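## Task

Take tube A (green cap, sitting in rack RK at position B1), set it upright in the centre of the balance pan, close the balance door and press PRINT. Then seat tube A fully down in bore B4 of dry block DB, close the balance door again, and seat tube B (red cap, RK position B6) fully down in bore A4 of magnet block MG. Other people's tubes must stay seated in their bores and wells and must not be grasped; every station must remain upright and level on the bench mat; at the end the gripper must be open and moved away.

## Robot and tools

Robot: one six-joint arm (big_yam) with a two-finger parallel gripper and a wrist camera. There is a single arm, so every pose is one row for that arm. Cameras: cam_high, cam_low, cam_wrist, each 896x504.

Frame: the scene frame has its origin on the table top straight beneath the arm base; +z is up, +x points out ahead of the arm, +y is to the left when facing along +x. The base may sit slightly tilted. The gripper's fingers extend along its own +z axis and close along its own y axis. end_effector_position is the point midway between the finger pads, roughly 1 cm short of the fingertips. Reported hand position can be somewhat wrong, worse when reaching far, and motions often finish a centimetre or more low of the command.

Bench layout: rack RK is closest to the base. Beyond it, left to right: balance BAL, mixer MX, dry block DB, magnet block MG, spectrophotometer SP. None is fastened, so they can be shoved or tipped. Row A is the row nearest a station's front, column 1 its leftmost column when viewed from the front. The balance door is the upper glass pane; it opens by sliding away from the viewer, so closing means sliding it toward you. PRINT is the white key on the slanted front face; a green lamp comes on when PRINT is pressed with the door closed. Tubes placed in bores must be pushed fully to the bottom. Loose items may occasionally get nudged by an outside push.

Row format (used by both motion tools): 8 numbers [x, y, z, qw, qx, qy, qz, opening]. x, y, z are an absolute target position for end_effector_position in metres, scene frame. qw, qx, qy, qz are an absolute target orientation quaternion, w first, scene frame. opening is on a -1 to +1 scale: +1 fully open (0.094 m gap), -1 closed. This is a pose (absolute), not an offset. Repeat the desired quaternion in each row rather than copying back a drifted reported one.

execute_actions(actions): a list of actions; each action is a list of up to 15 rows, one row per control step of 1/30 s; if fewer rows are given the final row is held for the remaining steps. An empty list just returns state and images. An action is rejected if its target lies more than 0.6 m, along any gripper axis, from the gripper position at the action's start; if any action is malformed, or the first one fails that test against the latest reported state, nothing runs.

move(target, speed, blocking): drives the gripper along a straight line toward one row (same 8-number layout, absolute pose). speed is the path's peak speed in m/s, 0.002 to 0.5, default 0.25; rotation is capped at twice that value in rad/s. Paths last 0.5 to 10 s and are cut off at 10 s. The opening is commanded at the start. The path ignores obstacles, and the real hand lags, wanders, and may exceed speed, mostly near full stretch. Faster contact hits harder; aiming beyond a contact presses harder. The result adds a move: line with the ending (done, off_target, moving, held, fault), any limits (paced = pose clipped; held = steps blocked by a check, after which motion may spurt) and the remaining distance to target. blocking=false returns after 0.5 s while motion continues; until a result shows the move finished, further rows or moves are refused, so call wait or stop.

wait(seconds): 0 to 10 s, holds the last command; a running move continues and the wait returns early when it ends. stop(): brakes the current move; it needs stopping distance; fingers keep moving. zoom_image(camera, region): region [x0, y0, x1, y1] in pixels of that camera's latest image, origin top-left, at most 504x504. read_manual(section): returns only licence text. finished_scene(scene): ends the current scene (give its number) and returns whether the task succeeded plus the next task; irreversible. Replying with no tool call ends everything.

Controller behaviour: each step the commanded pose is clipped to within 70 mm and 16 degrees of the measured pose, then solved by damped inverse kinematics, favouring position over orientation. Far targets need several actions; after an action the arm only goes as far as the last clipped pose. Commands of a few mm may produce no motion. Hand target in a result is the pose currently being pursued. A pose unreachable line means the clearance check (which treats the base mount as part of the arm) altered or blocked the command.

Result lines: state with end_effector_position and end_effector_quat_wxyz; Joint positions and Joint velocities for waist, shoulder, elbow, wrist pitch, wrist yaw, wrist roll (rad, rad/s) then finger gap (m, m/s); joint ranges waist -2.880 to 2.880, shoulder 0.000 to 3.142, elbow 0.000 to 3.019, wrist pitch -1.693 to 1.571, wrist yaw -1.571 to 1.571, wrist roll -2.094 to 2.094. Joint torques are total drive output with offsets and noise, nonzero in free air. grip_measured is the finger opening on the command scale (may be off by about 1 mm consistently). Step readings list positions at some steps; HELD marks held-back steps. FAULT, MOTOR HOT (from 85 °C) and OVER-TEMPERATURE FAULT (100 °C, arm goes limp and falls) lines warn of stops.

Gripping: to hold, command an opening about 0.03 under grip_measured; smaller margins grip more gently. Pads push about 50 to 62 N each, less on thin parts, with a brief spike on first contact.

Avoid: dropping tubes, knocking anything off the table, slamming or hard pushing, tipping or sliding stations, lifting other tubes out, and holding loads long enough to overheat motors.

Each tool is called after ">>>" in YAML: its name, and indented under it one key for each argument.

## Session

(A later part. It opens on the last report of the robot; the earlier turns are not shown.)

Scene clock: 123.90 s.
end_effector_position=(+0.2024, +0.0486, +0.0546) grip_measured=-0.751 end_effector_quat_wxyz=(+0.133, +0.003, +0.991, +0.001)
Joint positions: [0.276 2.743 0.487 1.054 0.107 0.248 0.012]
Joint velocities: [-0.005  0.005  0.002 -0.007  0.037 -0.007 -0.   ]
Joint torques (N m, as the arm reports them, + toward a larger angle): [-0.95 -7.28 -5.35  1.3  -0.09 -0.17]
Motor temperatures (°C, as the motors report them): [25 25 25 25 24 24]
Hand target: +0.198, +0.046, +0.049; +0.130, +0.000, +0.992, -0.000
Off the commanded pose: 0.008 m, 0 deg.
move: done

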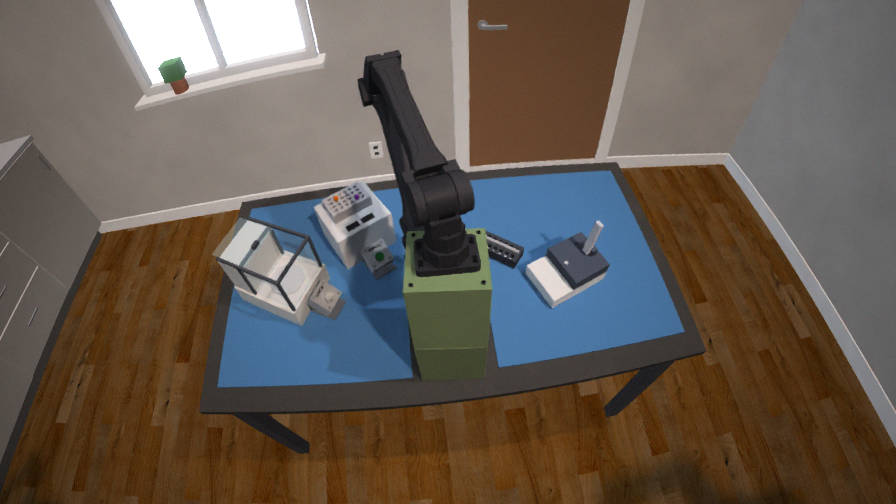

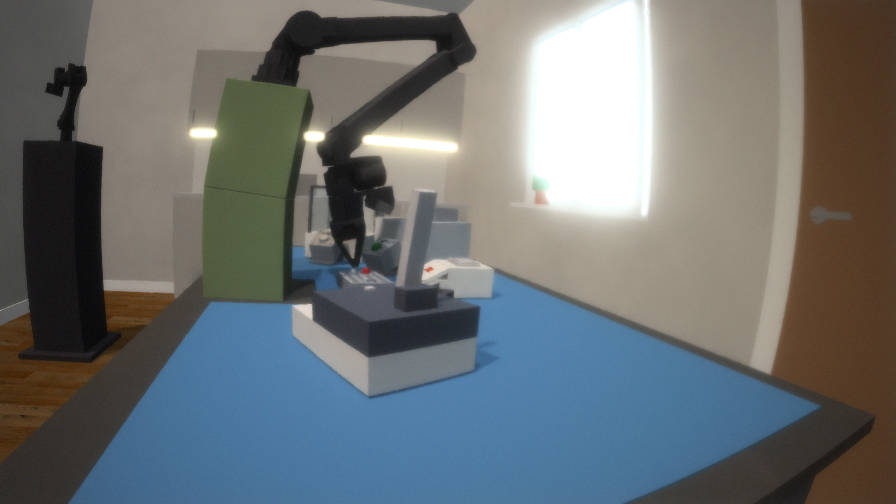

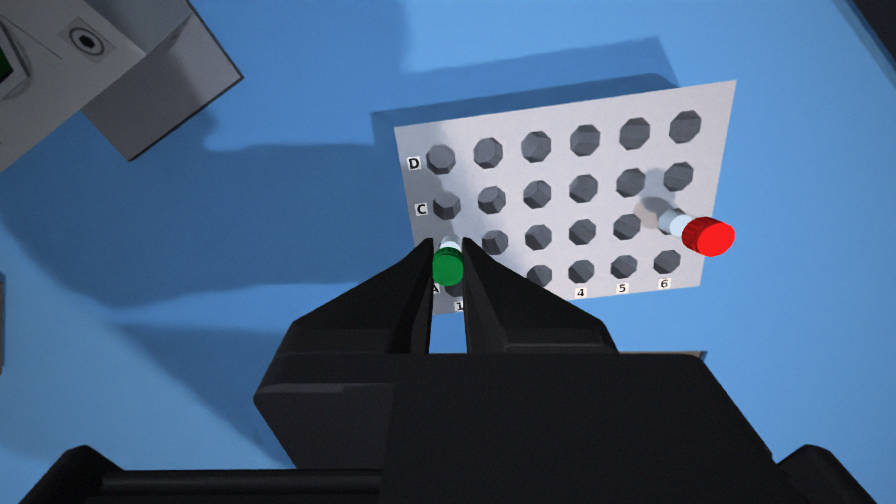

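>>> move:
  target: [0.203,0.048,0.12,0.13,0,0.991,0,-0.785]
  speed: 0.06

>>> zoom_image:
  camera: "cam_low"
  region: [300,210,420,300]

>>> move:
  target: [0.22,0.22,0.3,0.111,-0.518,0.845,0.068,-0.785]
  speed: 0.3

>>> move:
  target: [0.22,0.462,0.3,0.111,-0.518,0.845,0.068,-0.785]
  speed: 0.3

Scene clock: 133.27 s.
end_effector_position=(+0.2154, +0.0497, +0.1126) grip_measured=-0.770 end_effector_quat_wxyz=(+0.143, +0.004, +0.990, +0.003)
Joint positions: [0.276 2.529 0.364 0.983 0.107 0.248 0.011]
Joint velocities: [-0.005 -0.024 -0.002 -0.027 -0.066 -0.022 -0.   ]
Joint torques (N m, as the arm reports them, + toward a larger angle): [  0.38 -10.12  -7.97   0.25   0.1   -0.02]
Motor temperatures (°C, as the motors report them): [25 25 25 25 24 24]
Hand target: +0.203, +0.048, +0.120; +0.130, -0.000, +0.992, -0.000
Off the commanded pose: 0.015 m, 2 deg.
move: off_target

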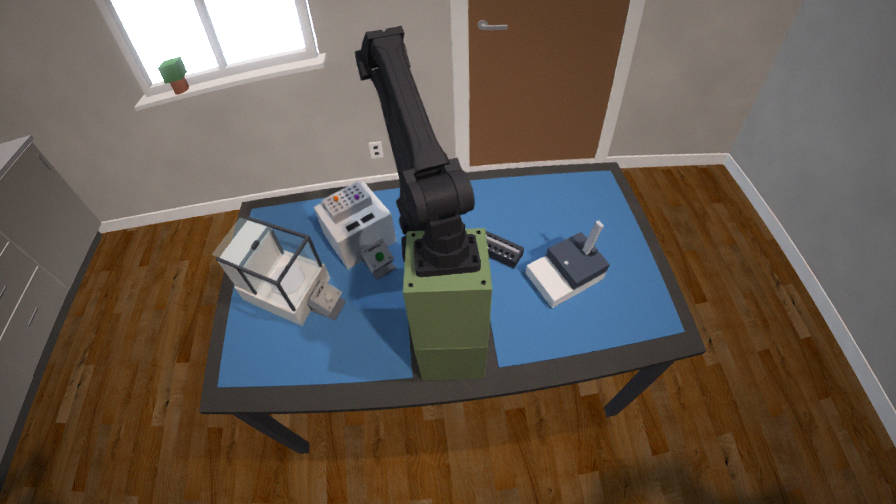

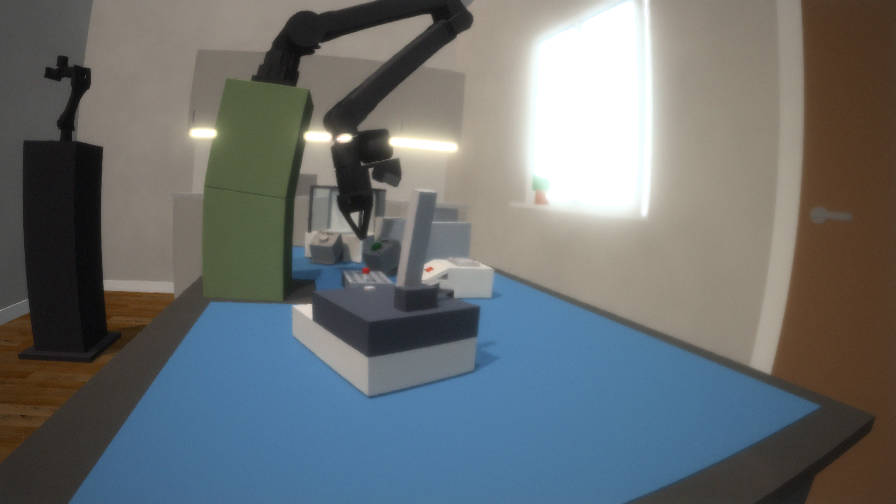

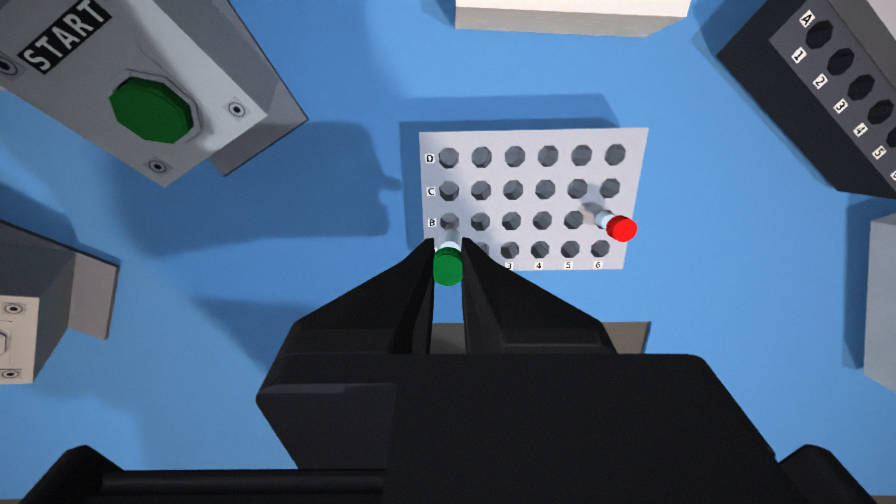

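Region (300, 210, 420, 300) of cam_low's 896x504 image, scaled by 4.200, with more detail than that image has; it fills the top 378 rows of this view, and the rest is white.

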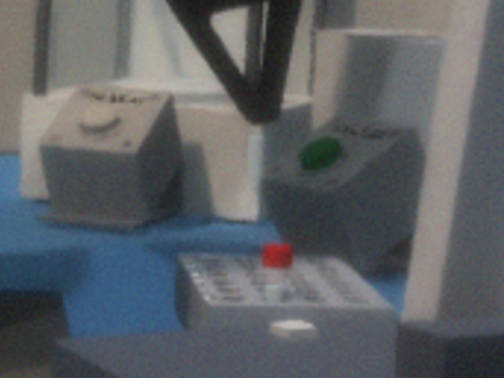

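Scene clock: 135.63 s.
end_effector_position=(+0.2123, +0.2128, +0.2969) grip_measured=-0.770 end_effector_quat_wxyz=(+0.103, -0.508, +0.852, +0.068)
Joint positions: [ 0.777  1.526  0.386 -0.123 -0.001 -0.325  0.011]
Joint velocities: [-0.005 -0.015 -0.012 -0.002 -0.051 -0.007  0.001]
Joint torques (N m, as the arm reports them, + toward a larger angle): [ 0.43 -8.01  5.87  0.21 -0.25 -0.21]
Motor temperatures (°C, as the motors report them): [25 25 25 25 24 24]
Hand target: +0.218, +0.221, +0.302; +0.111, -0.517, +0.845, +0.071
Off the commanded pose: 0.011 m, 2 deg.
move: off_target

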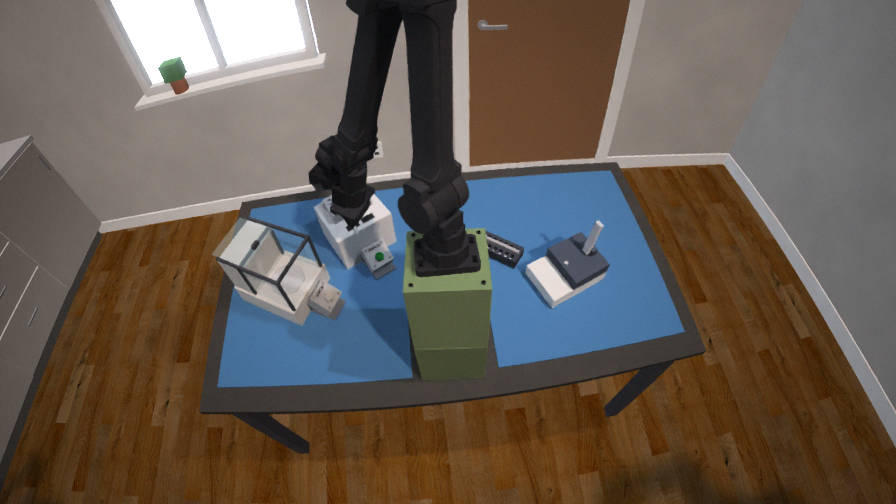

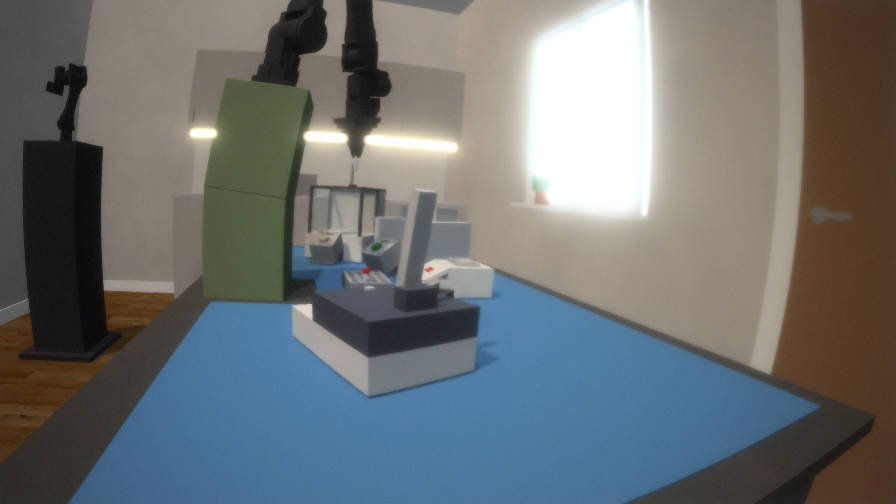

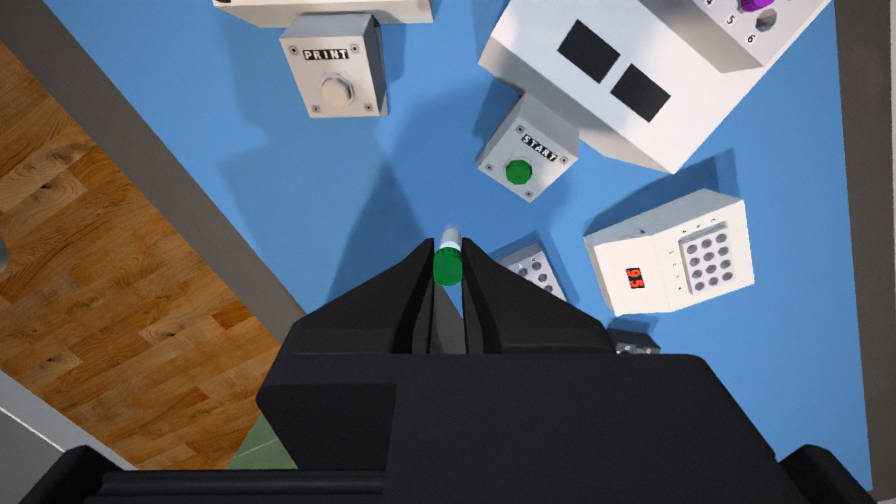

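Scene clock: 137.00 s.
end_effector_position=(+0.2180, +0.4596, +0.3105) grip_measured=-0.770 end_effector_quat_wxyz=(+0.117, -0.524, +0.840, +0.076)
Joint positions: [ 1.164  1.864  0.966 -0.353  0.111  0.003  0.011]
Joint velocities: [-0.005  0.005 -0.007 -0.002 -0.081 -0.022  0.   ]
Joint torques (N m, as the arm reports them, + toward a larger angle): [  0.81 -12.14   8.63   0.27   0.09   0.08]
Motor temperatures (°C, as the motors report them): [25 25 25 25 24 24]
Hand target: +0.219, +0.462, +0.302; +0.110, -0.518, +0.845, +0.070
Off the commanded pose: 0.011 m, 1 deg.
move: off_target

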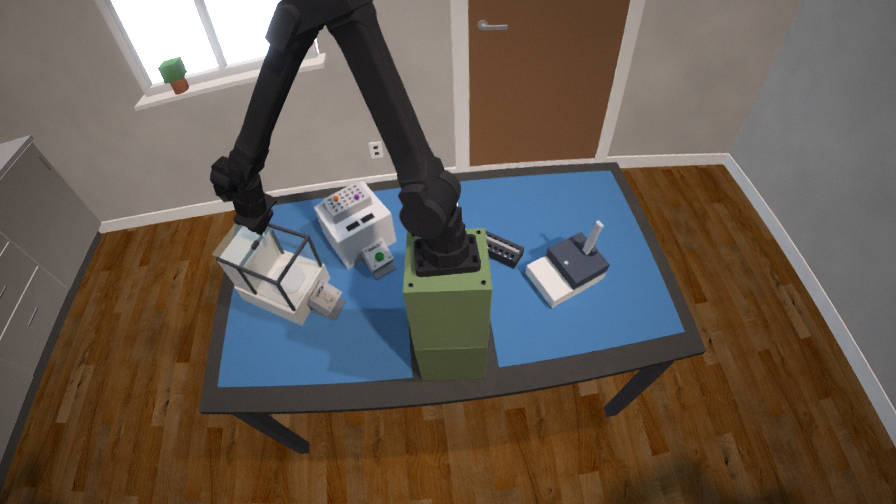

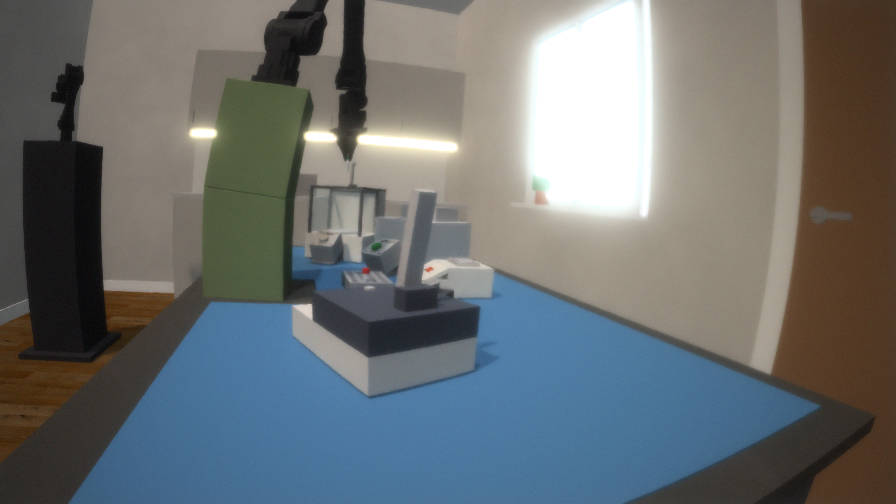

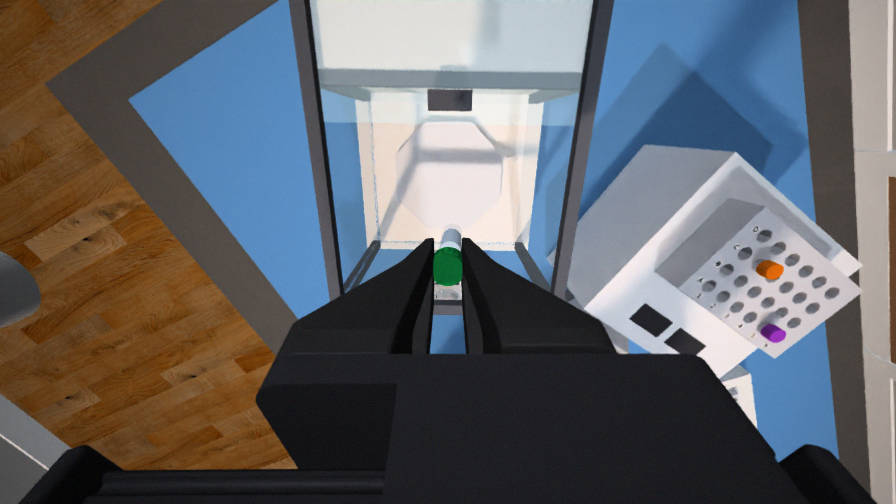

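>>> move:
  target: [0.222,0.466,0.165,0.111,-0.518,0.845,0.068,-0.785]
  speed: 0.1

>>> zoom_image:
  camera: "cam_low"
  region: [290,140,410,270]

>>> zoom_image:
  camera: "cam_high"
  region: [200,170,360,330]

Scene clock: 151.93 s.
end_effector_position=(+0.2151, +0.4612, +0.1735) grip_measured=-0.770 end_effector_quat_wxyz=(+0.107, -0.517, +0.847, +0.067)
Joint positions: [ 1.141  2.21   1.026 -0.092  0.111  0.002  0.011]
Joint velocities: [ 0.005  0.005  0.017 -0.007 -0.051 -0.022  0.   ]
Joint torques (N m, as the arm reports them, + toward a larger angle): [  0.38 -13.85   6.31   1.35  -0.06  -0.19]
Motor temperatures (°C, as the motors report them): [25 25 25 25 24 24]
Hand target: +0.223, +0.466, +0.165; +0.111, -0.518, +0.845, +0.068
Off the commanded pose: 0.012 m, 1 deg.
move: off_target

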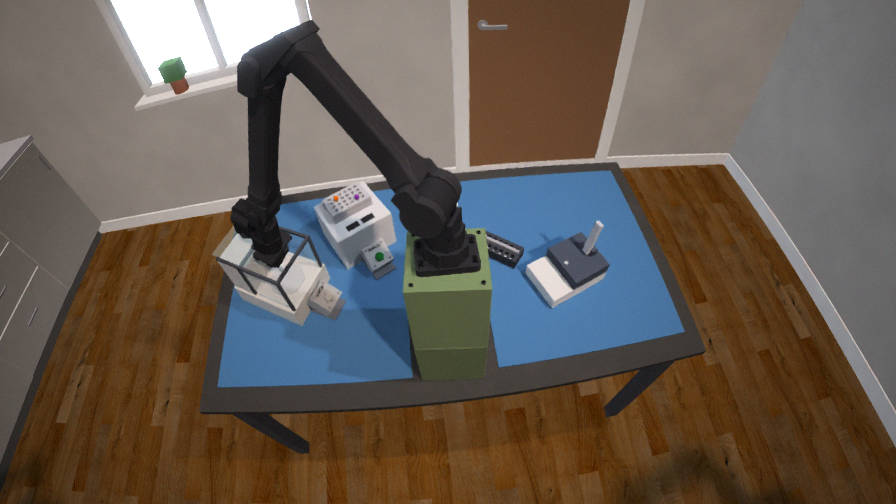

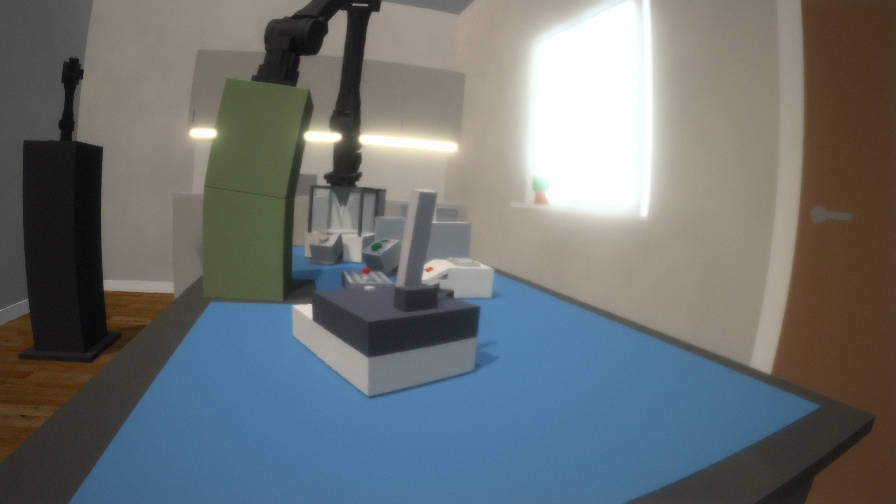

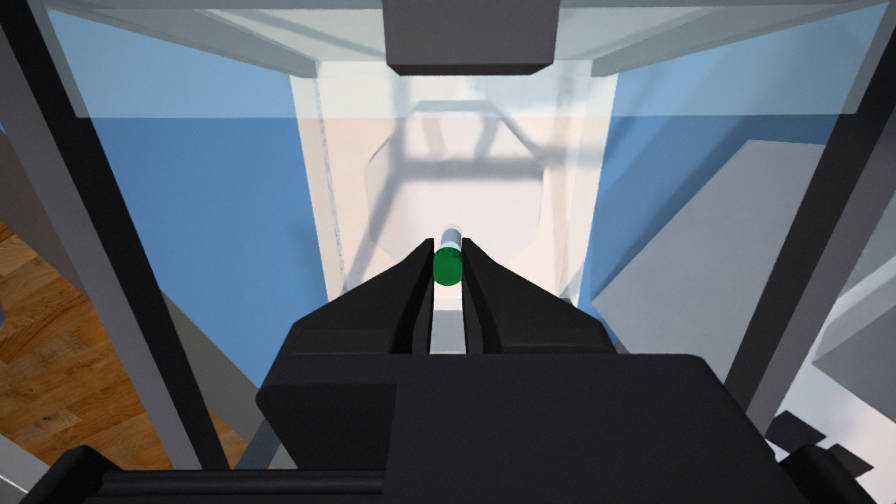

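Region (290, 140, 410, 270) of cam_low's 896x504 image, scaled by 3.877, with more detail than that image has; it fills the left 465 columns of this view, and the rest is white.

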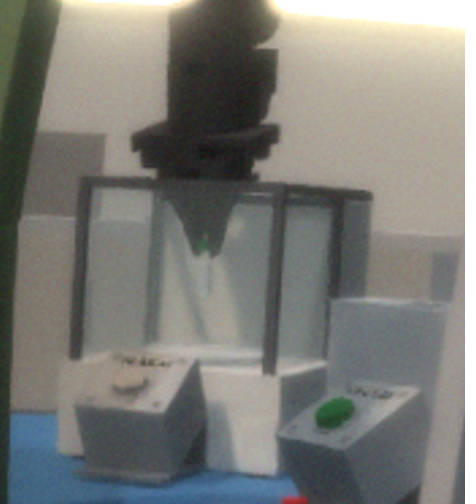

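Region (200, 170, 360, 330) of cam_high's 896x504 image, scaled by 3.150, with more detail than that image has.

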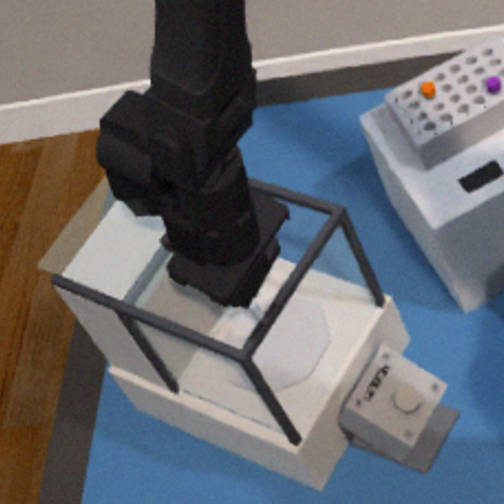

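>>> move:
  target: [0.222,0.464,0.132,0.111,-0.518,0.845,0.068,-0.785]
  speed: 0.03

>>> zoom_image:
  camera: "cam_low"
  region: [290,140,410,270]

Scene clock: 161.00 s.
end_effector_position=(+0.2171, +0.4626, +0.1452) grip_measured=-0.770 end_effector_quat_wxyz=(+0.111, -0.517, +0.846, +0.068)
Joint positions: [ 1.133  2.285  1.05  -0.031  0.111 -0.007  0.011]
Joint velocities: [-0.024  0.005 -0.007 -0.002  0.022 -0.022 -0.001]
Joint torques (N m, as the arm reports them, + toward a larger angle): [  0.36 -13.65   5.65   1.28  -0.15  -0.2 ]
Motor temperatures (°C, as the motors report them): [25 25 25 25 24 24]
Hand target: +0.222, +0.464, +0.132; +0.111, -0.518, +0.845, +0.068
Off the commanded pose: 0.014 m, 0 deg.
move: off_target

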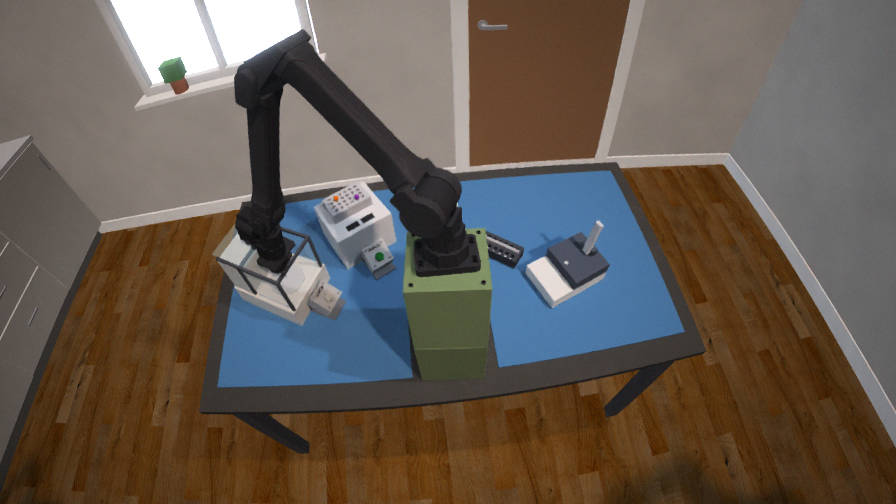

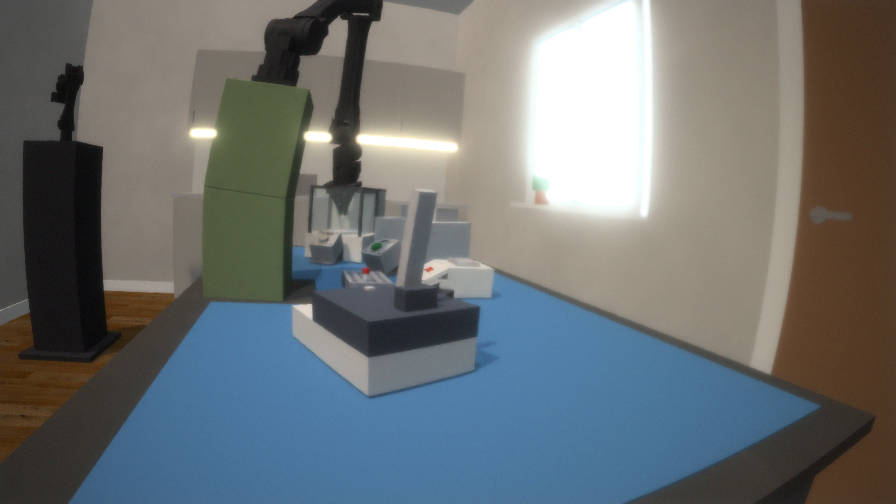

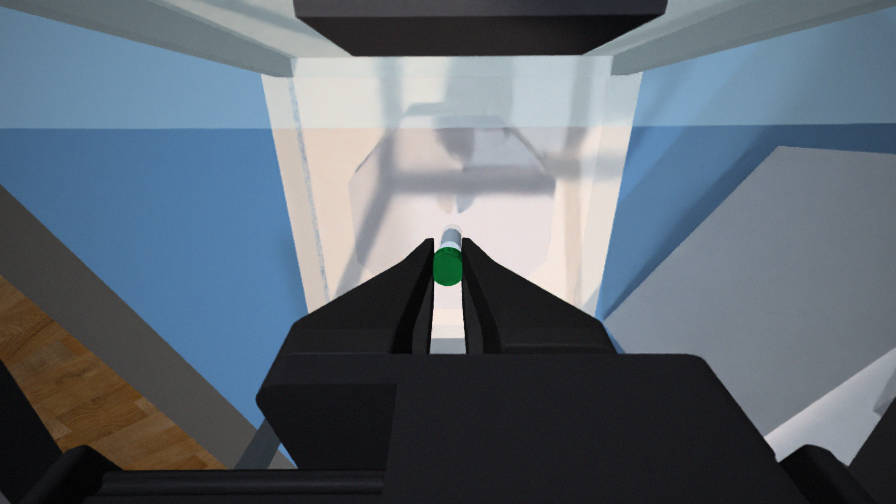

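Region (290, 140, 410, 270) of cam_low's 896x504 image, scaled by 3.877, with more detail than that image has; it fills the left 465 columns of this view, and the rest is white.

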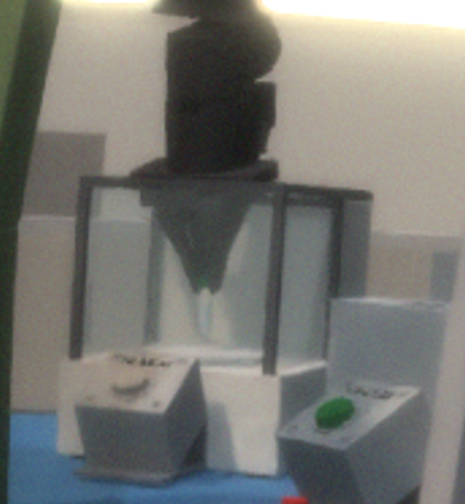

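>>> move:
  target: [0.220,0.459,0.120,0.111,-0.518,0.845,0.068,-0.785]
  speed: 0.02

>>> zoom_image:
  camera: "cam_low"
  region: [290,140,410,270]

Scene clock: 168.77 s.
end_effector_position=(+0.2162, +0.4604, +0.1347) grip_measured=-0.770 end_effector_quat_wxyz=(+0.113, -0.516, +0.846, +0.070)
Joint positions: [ 1.13   2.311  1.05   0.     0.109 -0.01   0.011]
Joint velocities: [-0.034 -0.015 -0.002 -0.017 -0.037 -0.007  0.001]
Joint torques (N m, as the arm reports them, + toward a larger angle): [  0.17 -13.34   5.2    1.24  -0.13  -0.17]
Motor temperatures (°C, as the motors report them): [25 26 25 25 24 24]
Hand target: +0.220, +0.459, +0.120; +0.111, -0.518, +0.845, +0.068
Off the commanded pose: 0.015 m, 0 deg.
move: off_target

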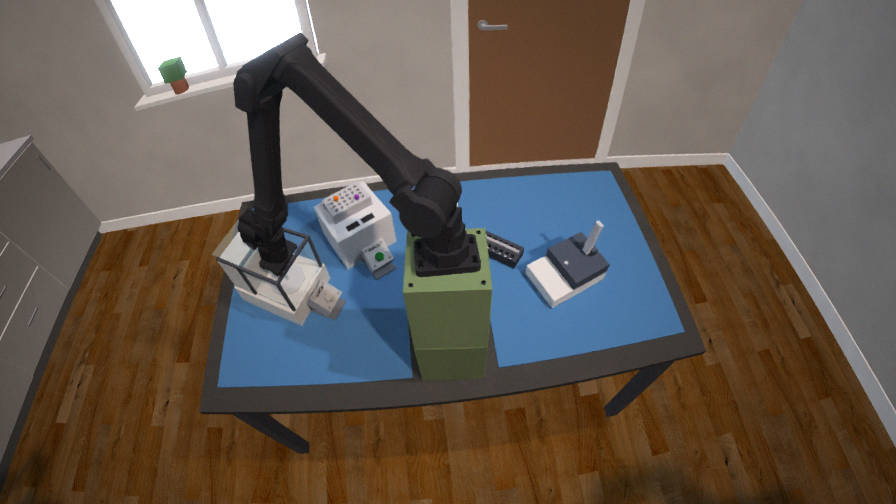

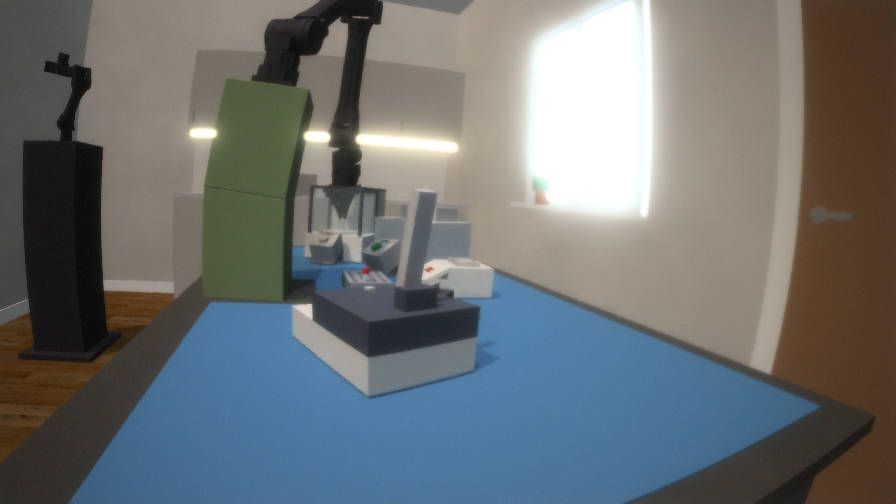

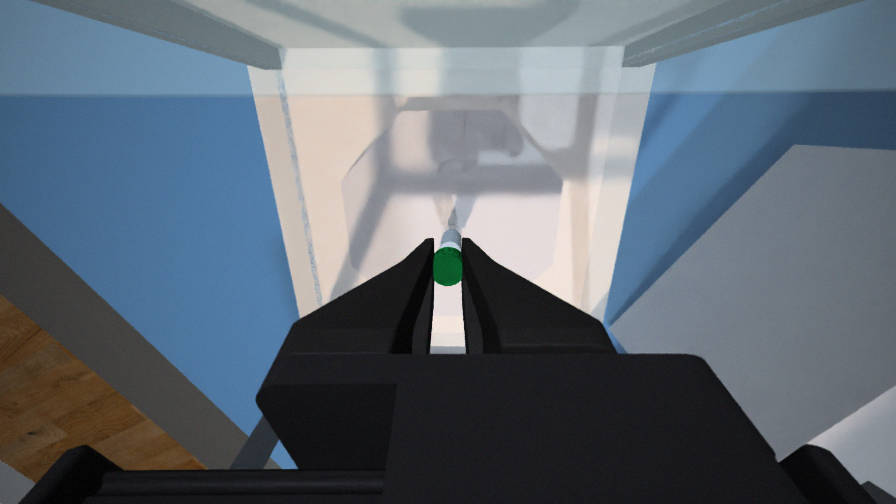

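Region (290, 140, 410, 270) of cam_low's 896x504 image, scaled by 3.877, with more detail than that image has; it fills the left 465 columns of this view, and the rest is white.

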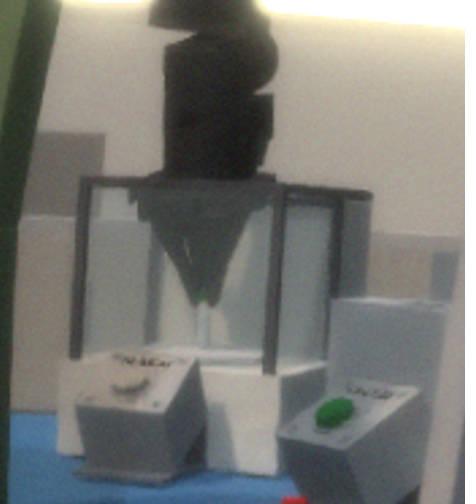

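>>> move:
  target: [0.220,0.459,0.114,0.111,-0.518,0.845,0.068,-0.785]
  speed: 0.015

Scene clock: 173.40 s.
end_effector_position=(+0.2166, +0.4614, +0.1341) grip_measured=-0.770 end_effector_quat_wxyz=(+0.116, -0.516, +0.845, +0.071)
Joint positions: [ 1.13   2.313  1.05   0.009  0.109 -0.012  0.011]
Joint velocities: [-0.024 -0.005  0.002 -0.007  0.037 -0.066 -0.   ]
Joint torques (N m, as the arm reports them, + toward a larger angle): [  0.25 -12.43   5.6    1.35  -0.16  -0.18]
Motor temperatures (°C, as the motors report them): [25 26 25 25 24 24]
Hand target: +0.220, +0.458, +0.115; +0.111, -0.518, +0.845, +0.068
Off the commanded pose: 0.021 m, 1 deg.
move: off_target

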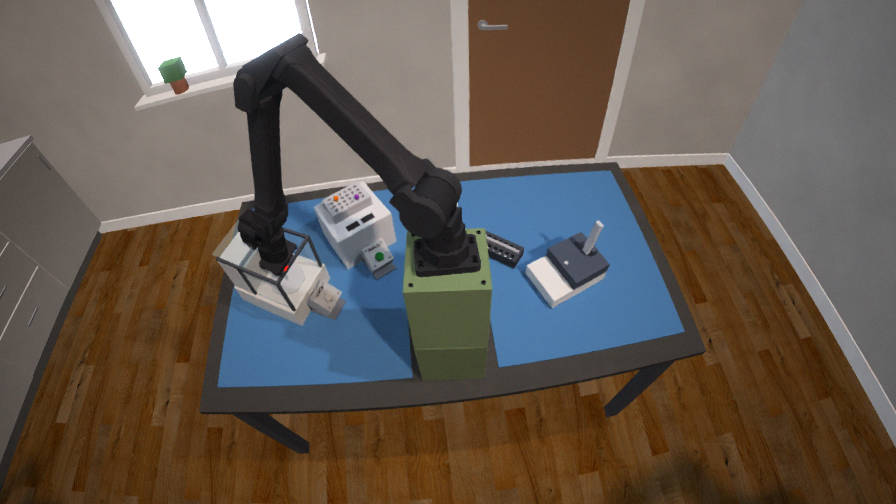

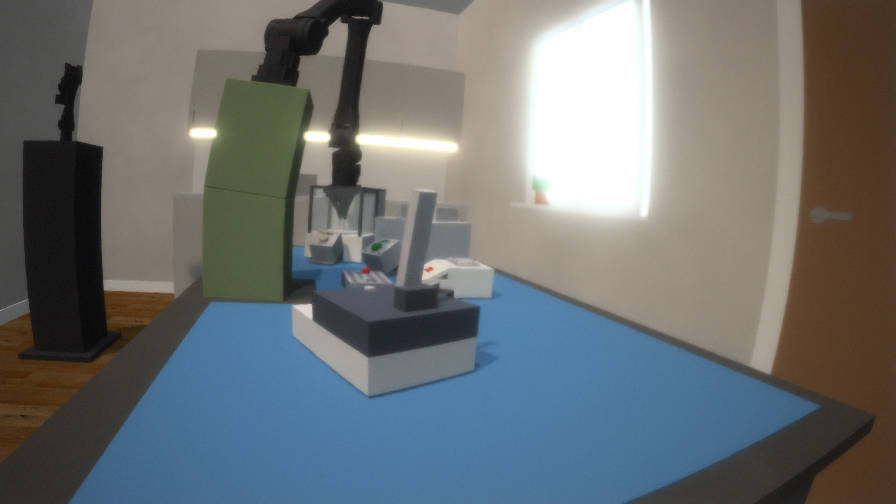

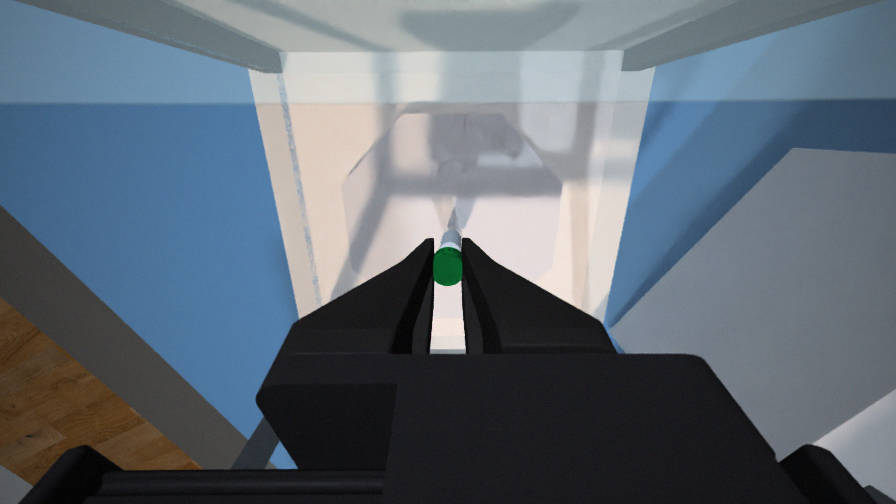

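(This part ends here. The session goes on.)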